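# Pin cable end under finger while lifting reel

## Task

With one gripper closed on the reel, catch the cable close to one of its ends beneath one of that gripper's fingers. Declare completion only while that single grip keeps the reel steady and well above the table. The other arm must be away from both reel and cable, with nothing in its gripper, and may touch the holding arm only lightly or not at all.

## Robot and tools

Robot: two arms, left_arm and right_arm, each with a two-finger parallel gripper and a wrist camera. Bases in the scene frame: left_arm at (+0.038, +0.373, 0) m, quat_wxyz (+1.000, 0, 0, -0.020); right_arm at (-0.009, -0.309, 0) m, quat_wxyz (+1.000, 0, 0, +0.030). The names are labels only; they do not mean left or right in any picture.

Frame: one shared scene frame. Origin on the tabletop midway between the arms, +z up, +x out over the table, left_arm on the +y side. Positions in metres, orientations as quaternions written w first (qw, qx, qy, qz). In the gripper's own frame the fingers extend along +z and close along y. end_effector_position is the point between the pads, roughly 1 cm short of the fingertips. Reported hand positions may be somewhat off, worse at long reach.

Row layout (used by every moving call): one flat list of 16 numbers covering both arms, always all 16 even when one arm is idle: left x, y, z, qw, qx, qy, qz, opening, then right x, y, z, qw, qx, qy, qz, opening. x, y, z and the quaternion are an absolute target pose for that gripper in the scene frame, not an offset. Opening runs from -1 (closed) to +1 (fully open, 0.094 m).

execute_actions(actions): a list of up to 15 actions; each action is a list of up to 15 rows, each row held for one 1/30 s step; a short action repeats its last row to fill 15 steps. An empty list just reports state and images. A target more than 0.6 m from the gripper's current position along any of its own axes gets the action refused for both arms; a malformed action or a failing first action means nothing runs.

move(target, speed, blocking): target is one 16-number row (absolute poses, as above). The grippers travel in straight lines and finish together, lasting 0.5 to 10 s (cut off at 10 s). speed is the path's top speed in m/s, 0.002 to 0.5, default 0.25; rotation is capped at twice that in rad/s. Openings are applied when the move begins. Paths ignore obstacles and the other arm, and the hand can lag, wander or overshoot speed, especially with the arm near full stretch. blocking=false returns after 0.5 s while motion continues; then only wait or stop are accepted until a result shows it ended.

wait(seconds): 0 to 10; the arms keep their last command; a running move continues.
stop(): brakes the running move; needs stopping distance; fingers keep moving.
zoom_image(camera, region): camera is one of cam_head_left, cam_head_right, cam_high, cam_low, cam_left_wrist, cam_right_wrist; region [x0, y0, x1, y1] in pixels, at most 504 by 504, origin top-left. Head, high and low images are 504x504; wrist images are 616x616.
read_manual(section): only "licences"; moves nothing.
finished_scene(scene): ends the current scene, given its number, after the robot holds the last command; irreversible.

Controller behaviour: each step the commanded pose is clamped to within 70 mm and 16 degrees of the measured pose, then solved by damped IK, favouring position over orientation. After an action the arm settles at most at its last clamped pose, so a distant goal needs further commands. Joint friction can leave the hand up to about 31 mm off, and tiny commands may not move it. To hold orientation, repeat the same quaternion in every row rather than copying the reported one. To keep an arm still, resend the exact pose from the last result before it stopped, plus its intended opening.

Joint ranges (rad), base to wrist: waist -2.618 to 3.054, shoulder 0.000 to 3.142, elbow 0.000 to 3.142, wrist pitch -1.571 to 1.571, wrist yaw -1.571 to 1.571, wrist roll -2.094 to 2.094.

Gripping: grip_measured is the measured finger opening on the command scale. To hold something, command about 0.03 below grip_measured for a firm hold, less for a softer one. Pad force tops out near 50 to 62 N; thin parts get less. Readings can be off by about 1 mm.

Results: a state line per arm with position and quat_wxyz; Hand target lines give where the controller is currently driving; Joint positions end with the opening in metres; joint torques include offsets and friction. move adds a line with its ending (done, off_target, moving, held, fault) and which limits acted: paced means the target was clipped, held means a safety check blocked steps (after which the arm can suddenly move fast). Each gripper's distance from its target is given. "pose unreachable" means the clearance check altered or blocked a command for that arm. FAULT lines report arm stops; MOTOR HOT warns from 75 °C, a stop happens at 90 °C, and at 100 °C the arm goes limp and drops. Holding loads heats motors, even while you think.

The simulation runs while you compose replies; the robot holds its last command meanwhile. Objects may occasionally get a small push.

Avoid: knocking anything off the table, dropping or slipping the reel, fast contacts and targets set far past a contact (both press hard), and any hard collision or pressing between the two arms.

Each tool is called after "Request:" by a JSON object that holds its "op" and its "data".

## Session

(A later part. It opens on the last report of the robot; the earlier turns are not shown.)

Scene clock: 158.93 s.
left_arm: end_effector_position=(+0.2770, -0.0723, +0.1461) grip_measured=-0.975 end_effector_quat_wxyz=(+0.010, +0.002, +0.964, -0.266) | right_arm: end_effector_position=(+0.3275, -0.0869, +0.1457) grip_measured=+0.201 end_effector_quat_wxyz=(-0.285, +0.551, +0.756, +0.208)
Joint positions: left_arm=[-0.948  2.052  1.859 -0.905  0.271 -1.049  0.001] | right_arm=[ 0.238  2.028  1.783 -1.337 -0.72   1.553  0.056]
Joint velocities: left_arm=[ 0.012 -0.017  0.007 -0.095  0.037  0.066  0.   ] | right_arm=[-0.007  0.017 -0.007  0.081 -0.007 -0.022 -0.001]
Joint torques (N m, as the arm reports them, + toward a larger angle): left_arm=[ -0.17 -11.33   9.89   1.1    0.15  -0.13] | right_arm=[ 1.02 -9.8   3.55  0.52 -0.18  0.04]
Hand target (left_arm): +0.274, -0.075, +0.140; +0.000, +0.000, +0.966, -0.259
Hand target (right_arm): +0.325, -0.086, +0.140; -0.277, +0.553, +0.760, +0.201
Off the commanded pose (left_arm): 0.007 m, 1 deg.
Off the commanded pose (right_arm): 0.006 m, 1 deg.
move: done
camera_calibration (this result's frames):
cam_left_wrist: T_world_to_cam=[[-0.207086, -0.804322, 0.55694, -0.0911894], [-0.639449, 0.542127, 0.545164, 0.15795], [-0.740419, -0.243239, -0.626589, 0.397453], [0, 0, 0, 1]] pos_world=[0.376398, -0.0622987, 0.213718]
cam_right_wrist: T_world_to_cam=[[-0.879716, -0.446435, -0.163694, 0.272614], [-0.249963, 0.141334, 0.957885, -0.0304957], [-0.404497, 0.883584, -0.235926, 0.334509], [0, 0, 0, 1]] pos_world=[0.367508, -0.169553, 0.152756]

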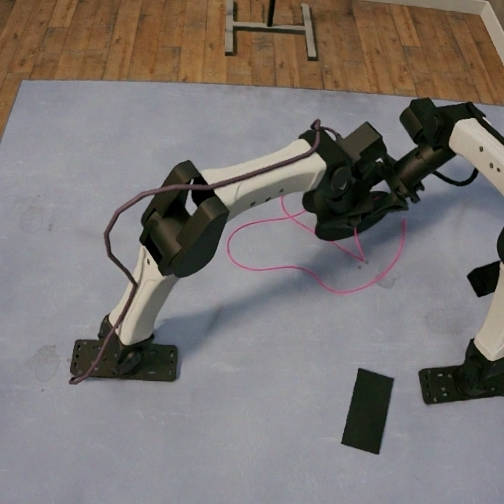

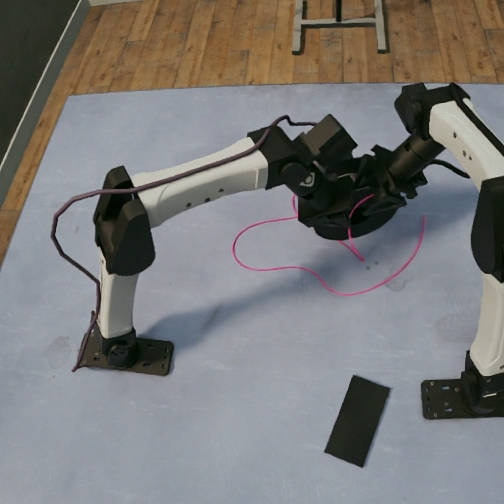

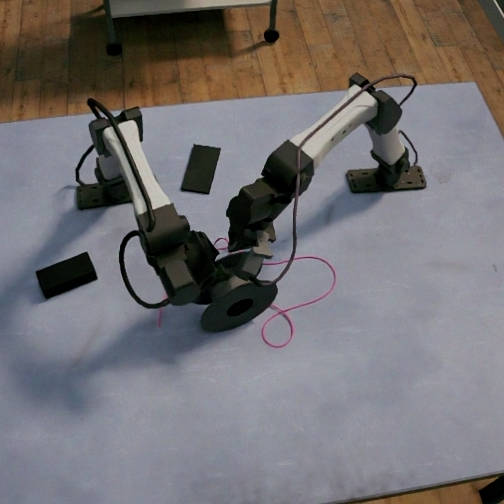

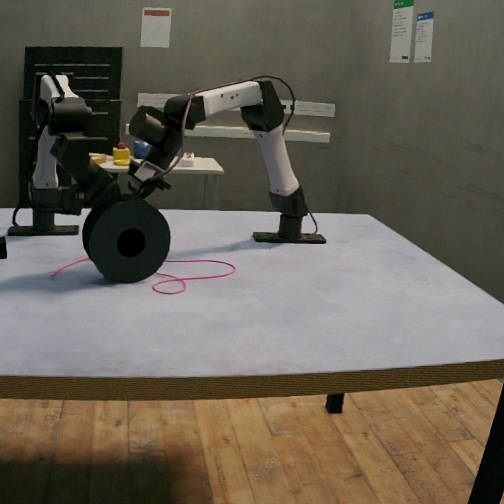

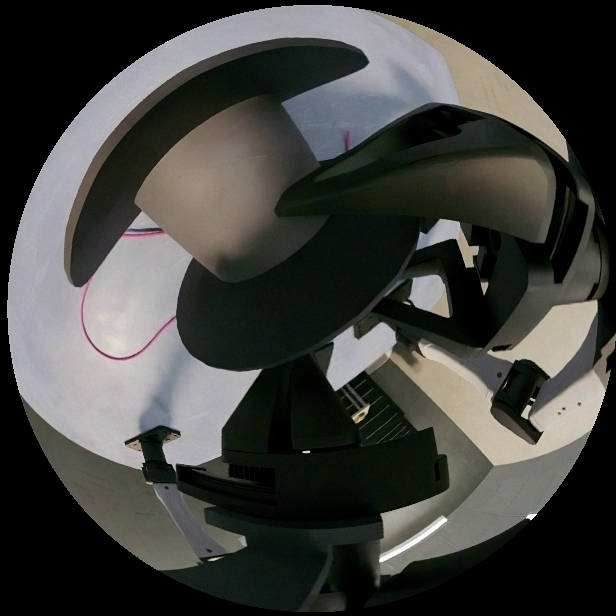

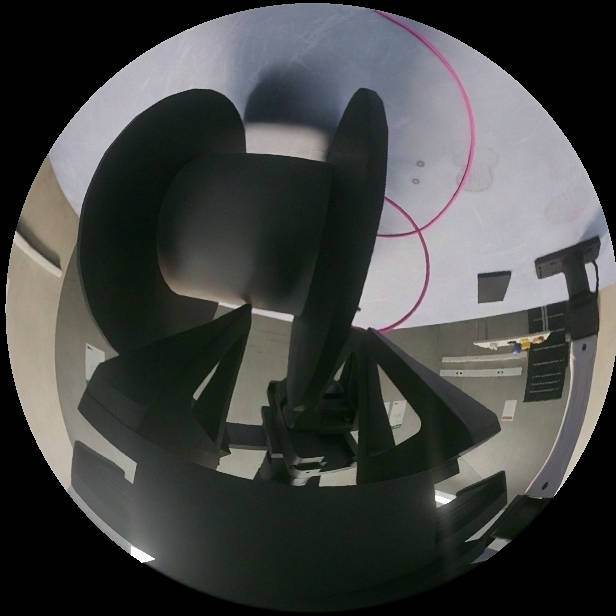

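Request:
{"op": "move", "data": {"target": [0.274,-0.075,0.14,0,0,0.966,-0.259,-1,0.317,-0.091,0.145,-0.277,0.553,0.76,0.201,-0.5], "speed": 0.02}}

Request:
{"op": "move", "data": {"target": [0.274,-0.075,0.14,0,0,0.966,-0.259,-1,0.317,-0.091,0.145,-0.277,0.553,0.76,0.201,-1]}}

Request:
{"op": "zoom_image", "data": {"camera": "cam_head_right", "region": [290,120,450,260]}}

Scene clock: 165.33 s.
left_arm: end_effector_position=(+0.2768, -0.0721, +0.1460) grip_measured=-0.975 end_effector_quat_wxyz=(+0.010, +0.002, +0.964, -0.266) | right_arm: end_effector_position=(+0.3211, -0.0900, +0.1446) grip_measured=-0.498 end_effector_quat_wxyz=(-0.283, +0.553, +0.756, +0.203)
Joint positions: left_arm=[-0.948  2.052  1.859 -0.907  0.271 -1.05   0.001] | right_arm=[ 0.238  2.003  1.745 -1.329 -0.712  1.555  0.024]
Joint velocities: left_arm=[ 0.012  0.007  0.007 -0.022 -0.051  0.022  0.001] | right_arm=[ 0.002 -0.007 -0.007 -0.007 -0.037 -0.11  -0.   ]
Joint torques (N m, as the arm reports them, + toward a larger angle): left_arm=[ -0.22 -11.13   9.94   1.1    0.14  -0.09] | right_arm=[  0.64 -10.26   3.92   0.35  -0.18  -0.05]
Hand target (left_arm): +0.274, -0.075, +0.140; +0.000, -0.000, +0.966, -0.259
Hand target (right_arm): +0.317, -0.091, +0.145; -0.277, +0.553, +0.760, +0.201
Off the commanded pose (left_arm): 0.007 m, 1 deg.
Off the commanded pose (right_arm): 0.004 m, 1 deg.
move: done
camera_calibration (this result's frames):
cam_left_wrist: T_world_to_cam=[[-0.205874, -0.805158, 0.55618, -0.0912512], [-0.639131, 0.541021, 0.546633, 0.15734], [-0.741031, -0.242935, -0.625984, 0.397444], [0, 0, 0, 1]] pos_world=[0.376293, -0.0620431, 0.213538]
cam_right_wrist: T_world_to_cam=[[-0.880715, -0.44703, -0.156541, 0.26463], [-0.246609, 0.150614, 0.95734, -0.0307763], [-0.404382, 0.881748, -0.24289, 0.335153], [0, 0, 0, 1]] pos_world=[0.361004, -0.172588, 0.152294]

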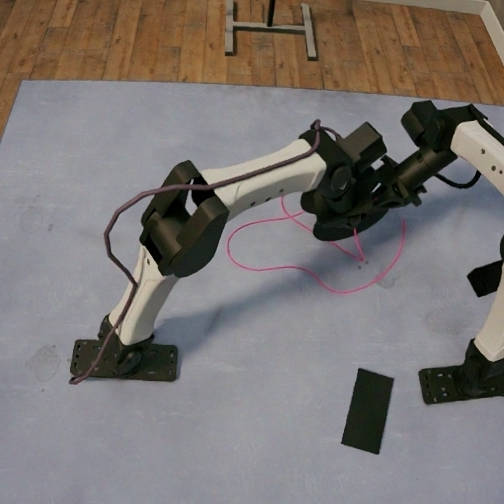

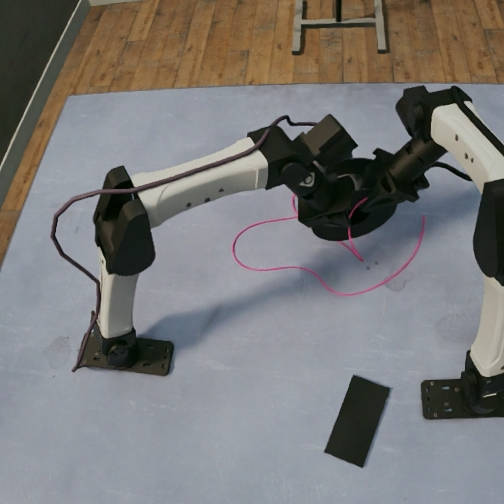

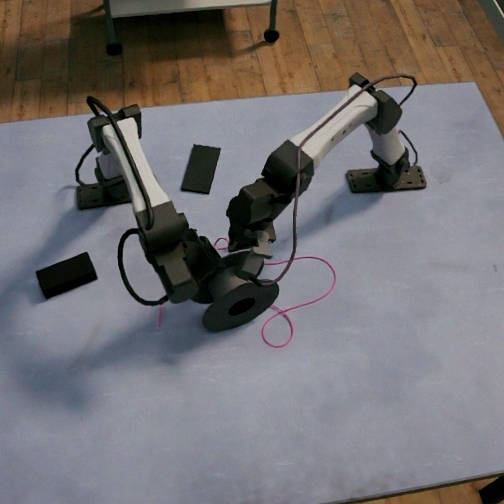

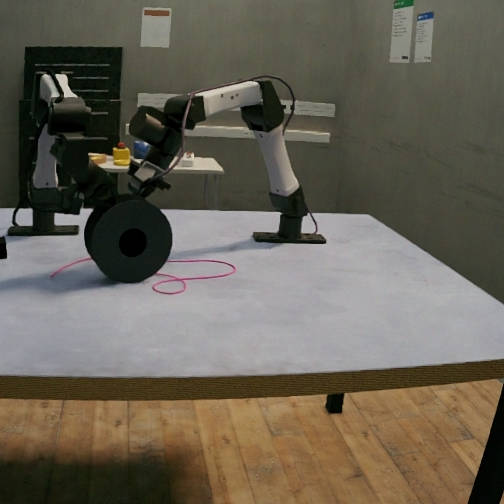

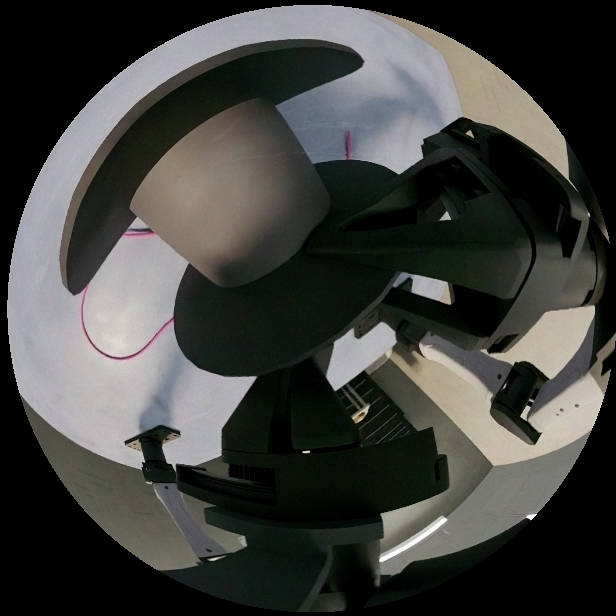

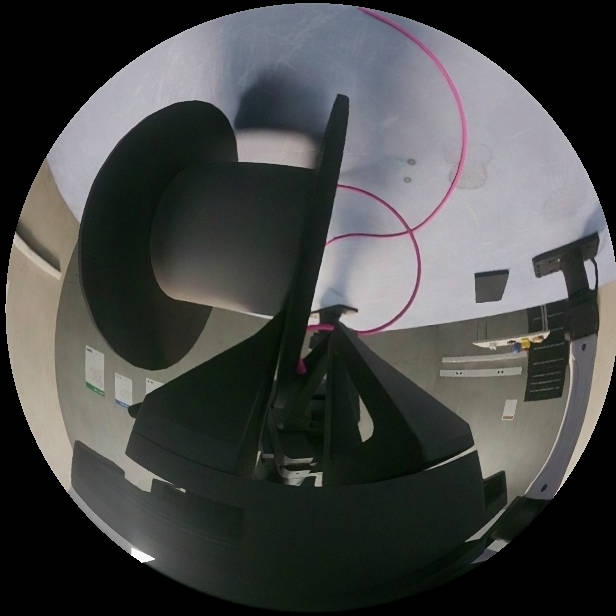

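Scene clock: 166.03 s.
left_arm: end_effector_position=(+0.2764, -0.0734, +0.1467) grip_measured=-0.975 end_effector_quat_wxyz=(+0.009, +0.003, +0.963, -0.269) | right_arm: end_effector_position=(+0.3236, -0.0892, +0.1446) grip_measured=-0.896 end_effector_quat_wxyz=(-0.280, +0.552, +0.757, +0.208)
Joint positions: left_arm=[-0.949  2.052  1.859 -0.902  0.275 -1.05   0.001] | right_arm=[ 0.238  2.003  1.745 -1.316 -0.712  1.556  0.005]
Joint velocities: left_arm=[ 0.002 -0.022  0.007 -0.022  0.051  0.037 -0.   ] | right_arm=[-0.007 -0.002  0.007 -0.051 -0.051 -0.007 -0.001]
Joint torques (N m, as the arm reports them, + toward a larger angle): left_arm=[ -0.2  -11.1    9.92   1.07   0.12  -0.12] | right_arm=[  0.54 -10.37   3.92   0.22  -0.22  -0.02]
Hand target (left_arm): +0.274, -0.075, +0.140; +0.000, -0.000, +0.966, -0.259
Hand target (right_arm): +0.317, -0.091, +0.145; -0.277, +0.553, +0.760, +0.201
Off the commanded pose (left_arm): 0.007 m, 2 deg.
Off the commanded pose (right_arm): 0.007 m, 1 deg.
move: done
camera_calibration (this result's frames):
cam_left_wrist: T_world_to_cam=[[-0.207435, -0.801207, 0.561283, -0.0928609], [-0.637534, 0.545902, 0.543637, 0.157802], [-0.741971, -0.245068, -0.624036, 0.397088], [0, 0, 0, 1]] pos_world=[0.375969, -0.0632313, 0.214132]
cam_right_wrist: T_world_to_cam=[[-0.879053, -0.445865, -0.168729, 0.268546], [-0.257818, 0.146921, 0.954958, -0.0266526], [-0.400993, 0.88296, -0.244103, 0.334635], [0, 0, 0, 1]] pos_world=[0.363381, -0.171818, 0.152449]

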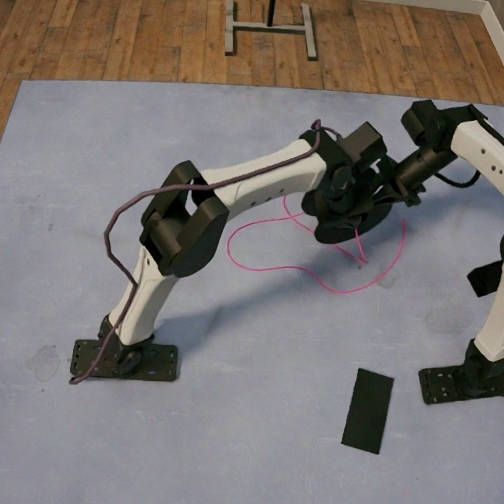

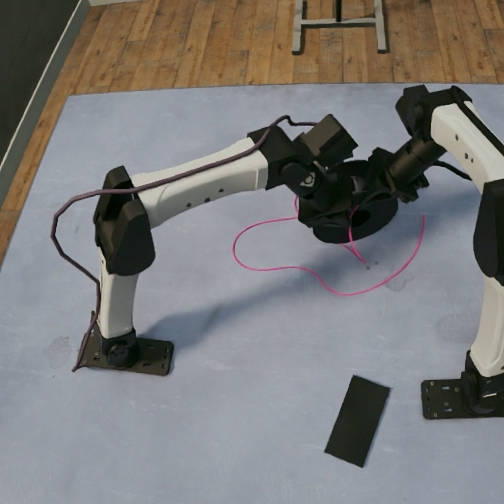

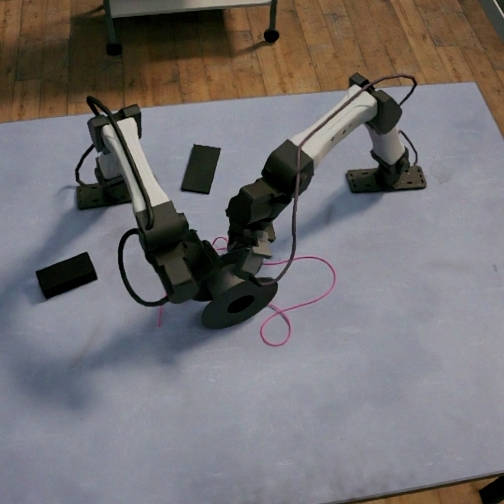

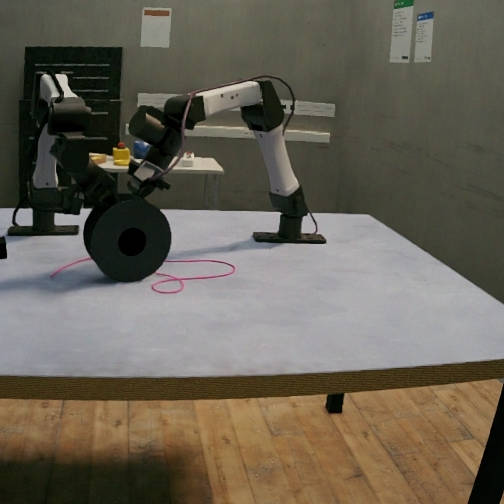

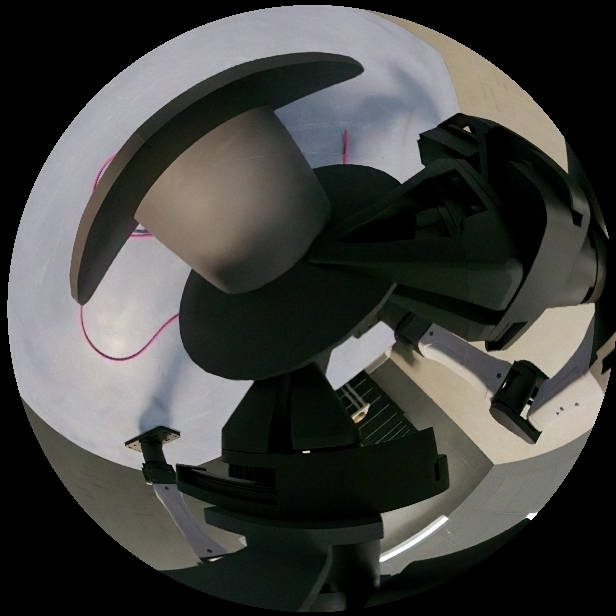

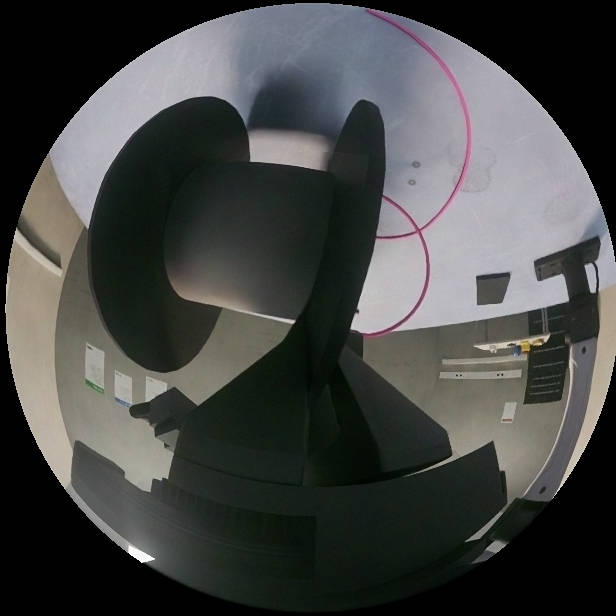

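Region (290, 120, 450, 260) of cam_head_right's 504x504 image, scaled by 3.150, with more detail than that image has; it fills the top 441 rows of this view, and the rest is white.

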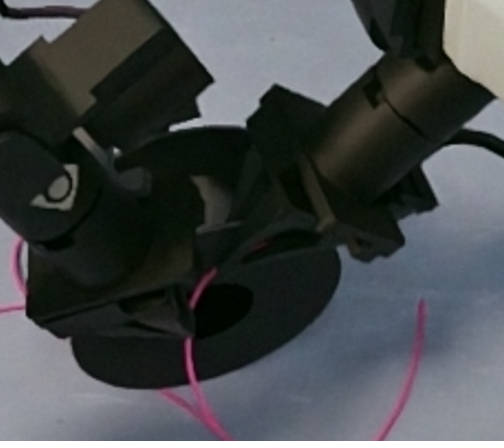

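Looks under the finger. Release and retreat along the left's axis.

Request:
{"op": "move", "data": {"target": [0.274,-0.075,0.145,0,0,0.966,-0.259,-0.5,0.322,-0.09,0.145,-0.277,0.553,0.76,0.201,-1]}}

Request:
{"op": "move", "data": {"target": [0.26,0.03,0.27,0,0,0.966,-0.259,-0.5,0.322,-0.09,0.145,-0.277,0.553,0.76,0.201,-1], "speed": 0.15}}

Request:
{"op": "move", "data": {"target": [0.2,0.3,0.25,0.2,0,0.96,-0.1,-0.5,0.322,-0.12,0.4,-0.15,0.58,0.74,0.3,-1], "speed": 0.12}}

Request:
{"op": "zoom_image", "data": {"camera": "cam_head_left", "region": [304,20,504,220]}}

Scene clock: 176.63 s.
left_arm: end_effector_position=(+0.2758, -0.0739, +0.1532) grip_measured=-0.502 end_effector_quat_wxyz=(+0.008, +0.004, +0.963, -0.270) | right_arm: end_effector_position=(+0.3243, -0.0891, +0.1445) grip_measured=-0.896 end_effector_quat_wxyz=(-0.278, +0.551, +0.758, +0.209)
Joint positions: left_arm=[-0.949  2.052  1.883 -0.924  0.278 -1.05   0.023] | right_arm=[ 0.238  2.003  1.745 -1.313 -0.711  1.555  0.005]
Joint velocities: left_arm=[-0.012  0.002 -0.012 -0.051  0.066  0.037 -0.001] | right_arm=[ 0.002 -0.002  0.002  0.007  0.037 -0.066  0.001]
Joint torques (N m, as the arm reports them, + toward a larger angle): left_arm=[ -0.14 -11.07   9.75   1.09   0.08  -0.1 ] | right_arm=[ 0.39 -8.94  5.99  0.1  -0.22 -0.03]
Hand target (left_arm): +0.274, -0.075, +0.145; -0.000, -0.000, +0.966, -0.259
Hand target (right_arm): +0.322, -0.090, +0.145; -0.277, +0.553, +0.760, +0.201
Off the commanded pose (left_arm): 0.008 m, 2 deg.
Off the commanded pose (right_arm): 0.003 m, 1 deg.
move: done
camera_calibration (this result's frames):
cam_left_wrist: T_world_to_cam=[[-0.208276, -0.79878, 0.564421, -0.0970336], [-0.635762, 0.549098, 0.542493, 0.154071], [-0.743255, -0.245849, -0.622198, 0.400559], [0, 0, 0, 1]] pos_world=[0.37546, -0.0636312, 0.220413]
cam_right_wrist: T_world_to_cam=[[-0.878096, -0.446365, -0.172352, 0.269348], [-0.26181, 0.146713, 0.953903, -0.0249251], [-0.400502, 0.882742, -0.245691, 0.334884], [0, 0, 0, 1]] pos_world=[0.36411, -0.171732, 0.152477]

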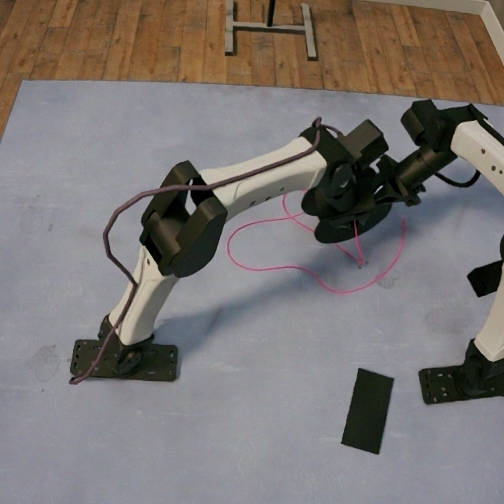

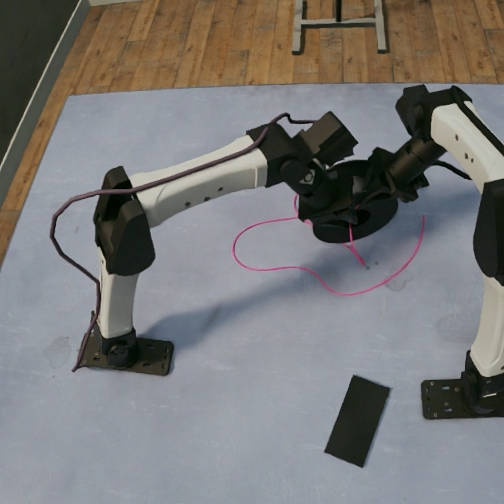

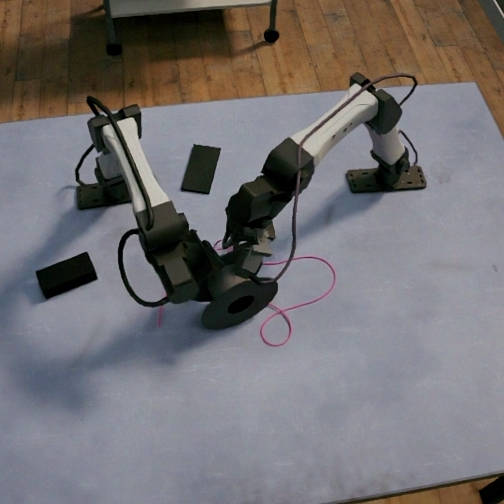

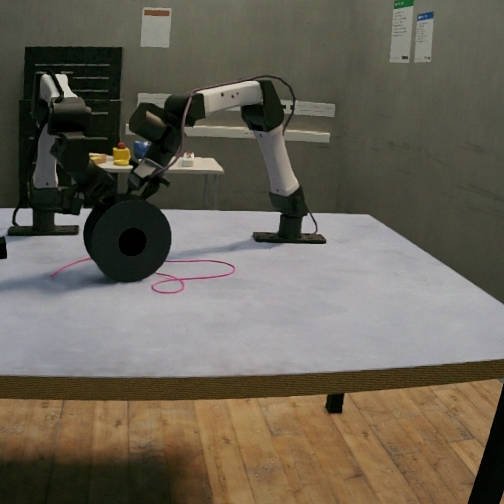

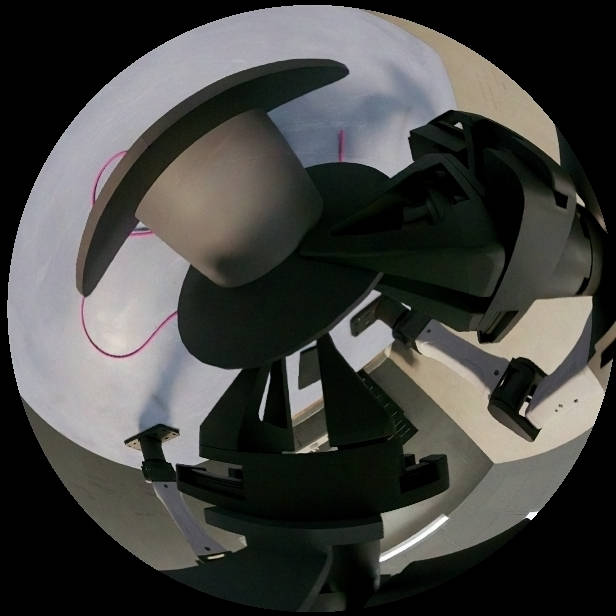

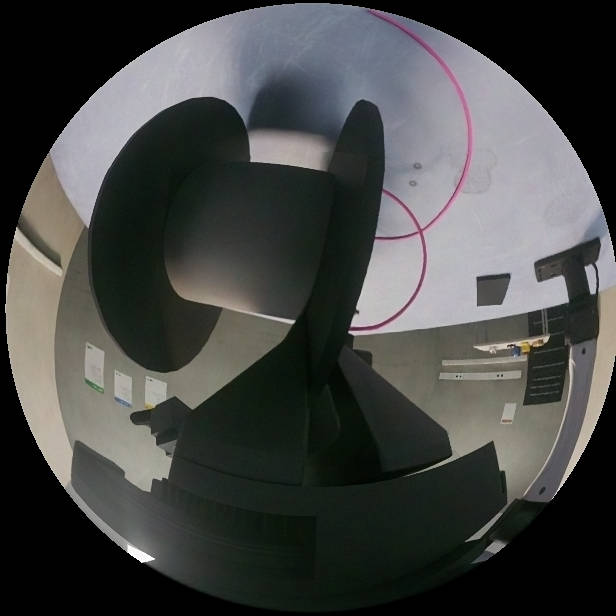

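Scene clock: 178.33 s.
left_arm: end_effector_position=(+0.2622, +0.0284, +0.2657) grip_measured=-0.502 end_effector_quat_wxyz=(+0.004, -0.002, +0.967, -0.256) | right_arm: end_effector_position=(+0.3243, -0.0891, +0.1444) grip_measured=-0.896 end_effector_quat_wxyz=(-0.278, +0.551, +0.759, +0.209)
Joint positions: left_arm=[-0.823  1.827  2.056 -1.386  0.32  -0.935  0.023] | right_arm=[ 0.238  2.003  1.745 -1.313 -0.711  1.554  0.005]
Joint velocities: left_arm=[ 0.007 -0.012  0.007 -0.066  0.051  0.007  0.   ] | right_arm=[ 0.002  0.007 -0.012  0.007  0.051  0.037 -0.001]
Joint torques (N m, as the arm reports them, + toward a larger angle): left_arm=[  0.67 -10.23   8.6    0.99   0.24   0.1 ] | right_arm=[ 0.41 -8.93  6.02  0.1  -0.2  -0.08]
Hand target (left_arm): +0.261, +0.031, +0.270; +0.002, -0.000, +0.966, -0.259
Hand target (right_arm): +0.322, -0.090, +0.145; -0.277, +0.553, +0.760, +0.201
Off the commanded pose (left_arm): 0.005 m, 1 deg.
Off the commanded pose (right_arm): 0.003 m, 1 deg.
move: done
camera_calibration (this result's frames):
cam_left_wrist: T_world_to_cam=[[-0.194412, -0.817528, 0.542082, -0.0788219], [-0.634687, 0.526194, 0.565944, 0.0222856], [-0.747915, -0.234026, -0.621173, 0.486205], [0, 0, 0, 1]] pos_world=[0.36246, 0.0376189, 0.332132]
cam_right_wrist: T_world_to_cam=[[-0.877566, -0.447151, -0.173012, 0.269186], [-0.262725, 0.146624, 0.953665, -0.0245503], [-0.401065, 0.882359, -0.24615, 0.335136], [0, 0, 0, 1]] pos_world=[0.364189, -0.171744, 0.152479]

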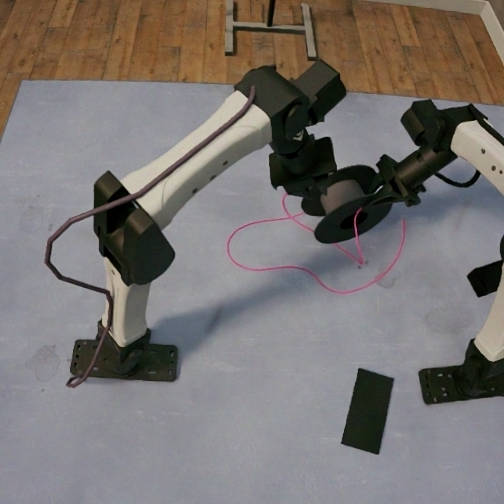

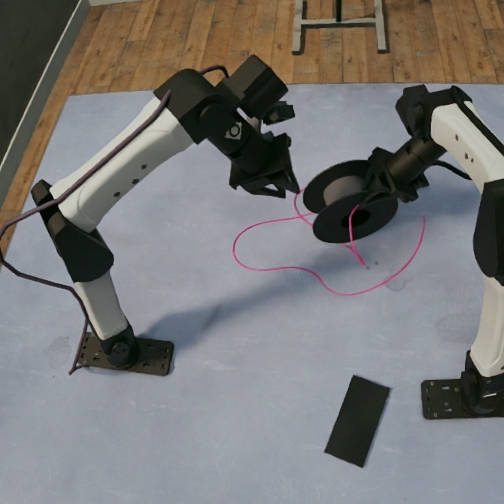

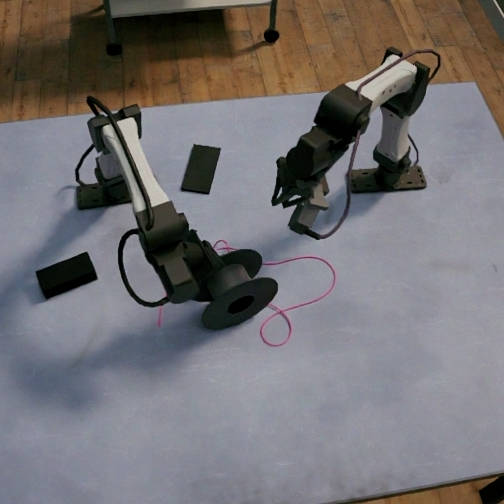

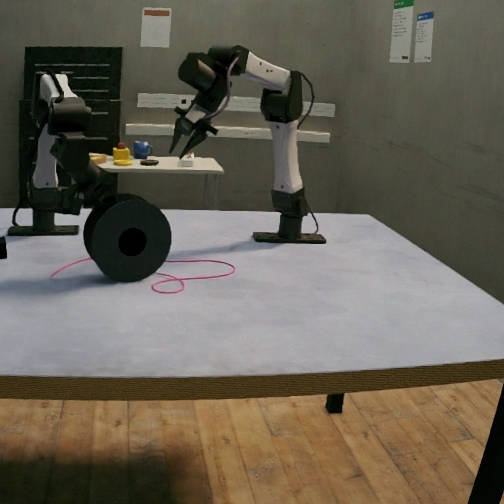

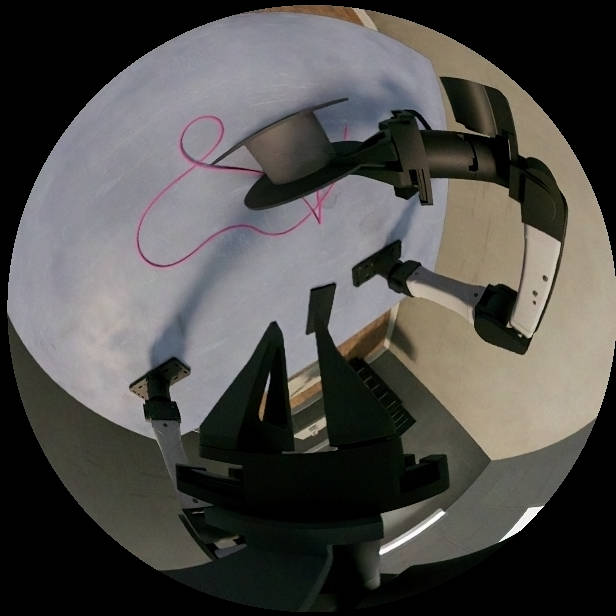

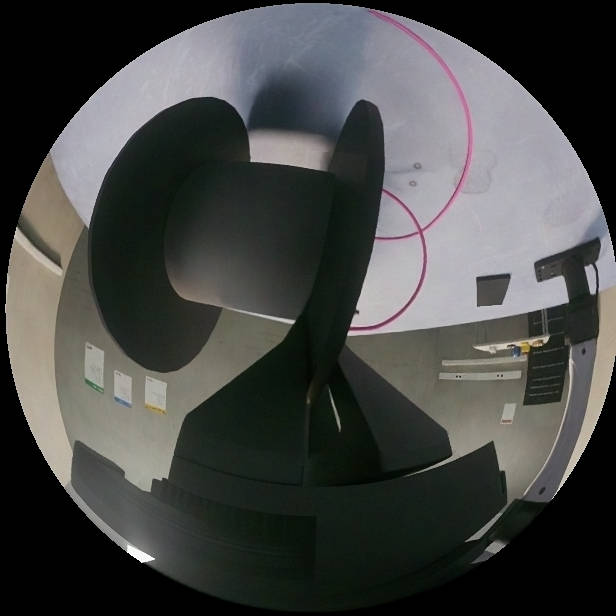

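Scene clock: 181.27 s.
left_arm: end_effector_position=(+0.2093, +0.2988, +0.2581) grip_measured=-0.501 end_effector_quat_wxyz=(+0.217, +0.000, +0.971, -0.101) | right_arm: end_effector_position=(+0.3271, -0.1156, +0.3835) grip_measured=-0.897 end_effector_quat_wxyz=(-0.119, +0.593, +0.692, +0.394)
Joint positions: left_arm=[-0.35   0.954  1.336 -1.471  0.022 -0.395  0.023] | right_arm=[ 0.199  1.81   2.409 -1.555 -0.627  1.881  0.005]
Joint velocities: left_arm=[-0.012  0.002  0.002 -0.037 -0.066  0.066 -0.001] | right_arm=[-0.012 -0.002  0.027  0.022  0.007  0.022  0.001]
Joint torques (N m, as the arm reports them, + toward a larger angle): left_arm=[ 0.85 -1.28  5.31  1.17  0.01  0.06] | right_arm=[-1.07 -8.02  6.7   1.41 -0.41 -0.14]
Hand target (left_arm): +0.204, +0.302, +0.252; +0.207, +0.002, +0.973, -0.097
Hand target (right_arm): +0.321, -0.120, +0.402; -0.109, +0.583, +0.689, +0.417
Off the commanded pose (left_arm): 0.012 m, 2 deg.
Off the commanded pose (right_arm): 0.018 m, 13 deg.
joint sent to its limit (right arm) — the command would take joint 4 (wrist pitch) past its lower limit, so that joint was sent only as far as its limit.
move: off_target (left_arm, right_arm)
camera_calibration (this result's frames):
cam_left_wrist: T_world_to_cam=[[-0.249727, -0.953275, 0.170012, 0.284256], [-0.879465, 0.296758, 0.372124, 0.020556], [-0.405189, -0.0565905, -0.91248, 0.455653], [0, 0, 0, 1]] pos_world=[0.27369, 0.29066, 0.359798]
cam_right_wrist: T_world_to_cam=[[-0.824863, -0.136683, -0.548561, 0.463807], [-0.565201, 0.178374, 0.805438, -0.0884471], [-0.0122407, 0.974423, -0.224387, 0.293516], [0, 0, 0, 1]] pos_world=[0.336179, -0.206838, 0.391526]

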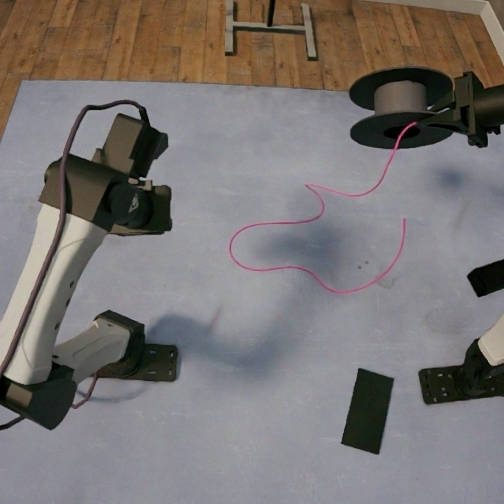

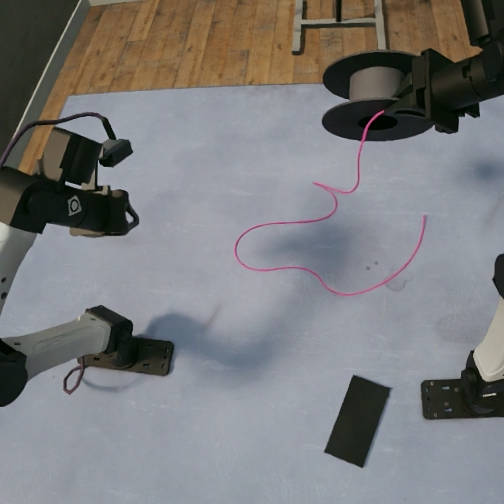

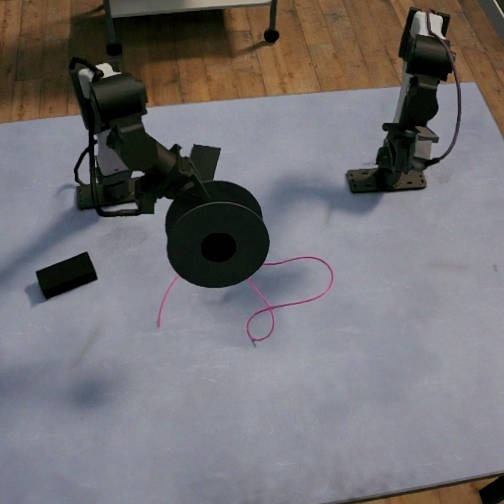

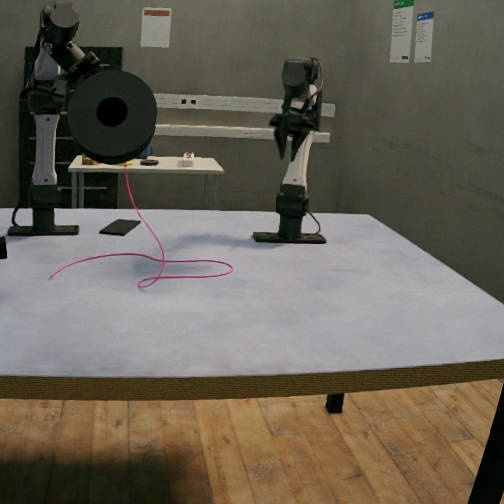

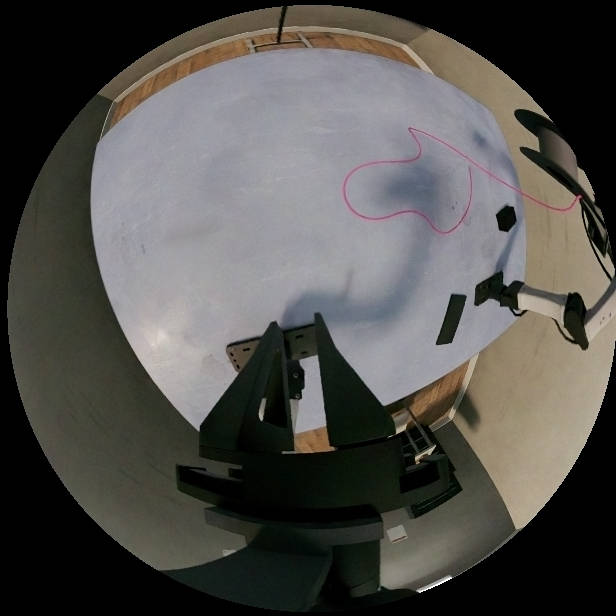

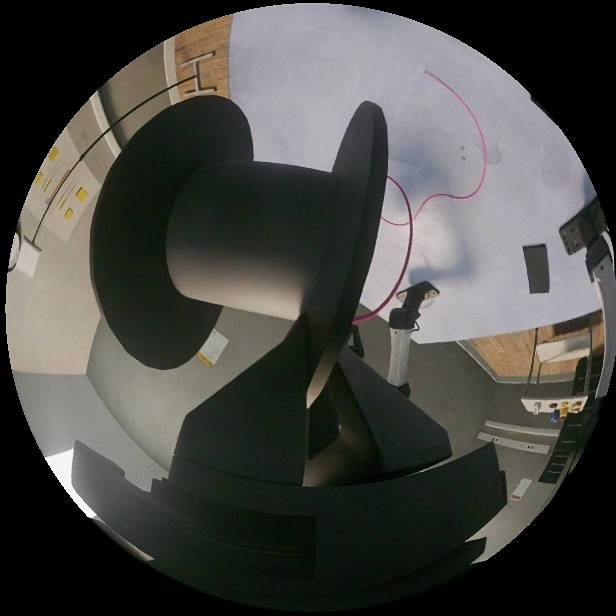

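Region (304, 20, 504, 220) of cam_head_left's 504x504 image, scaled by 2.520, with more detail than that image has.

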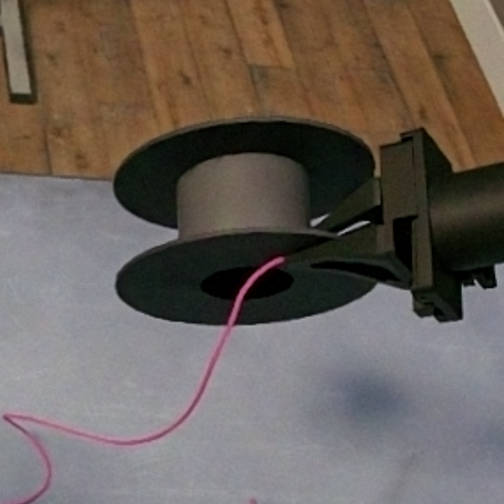

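Request:
{"op": "finished_scene", "data": {"scene": 1}}

The scene is finished: the task was done.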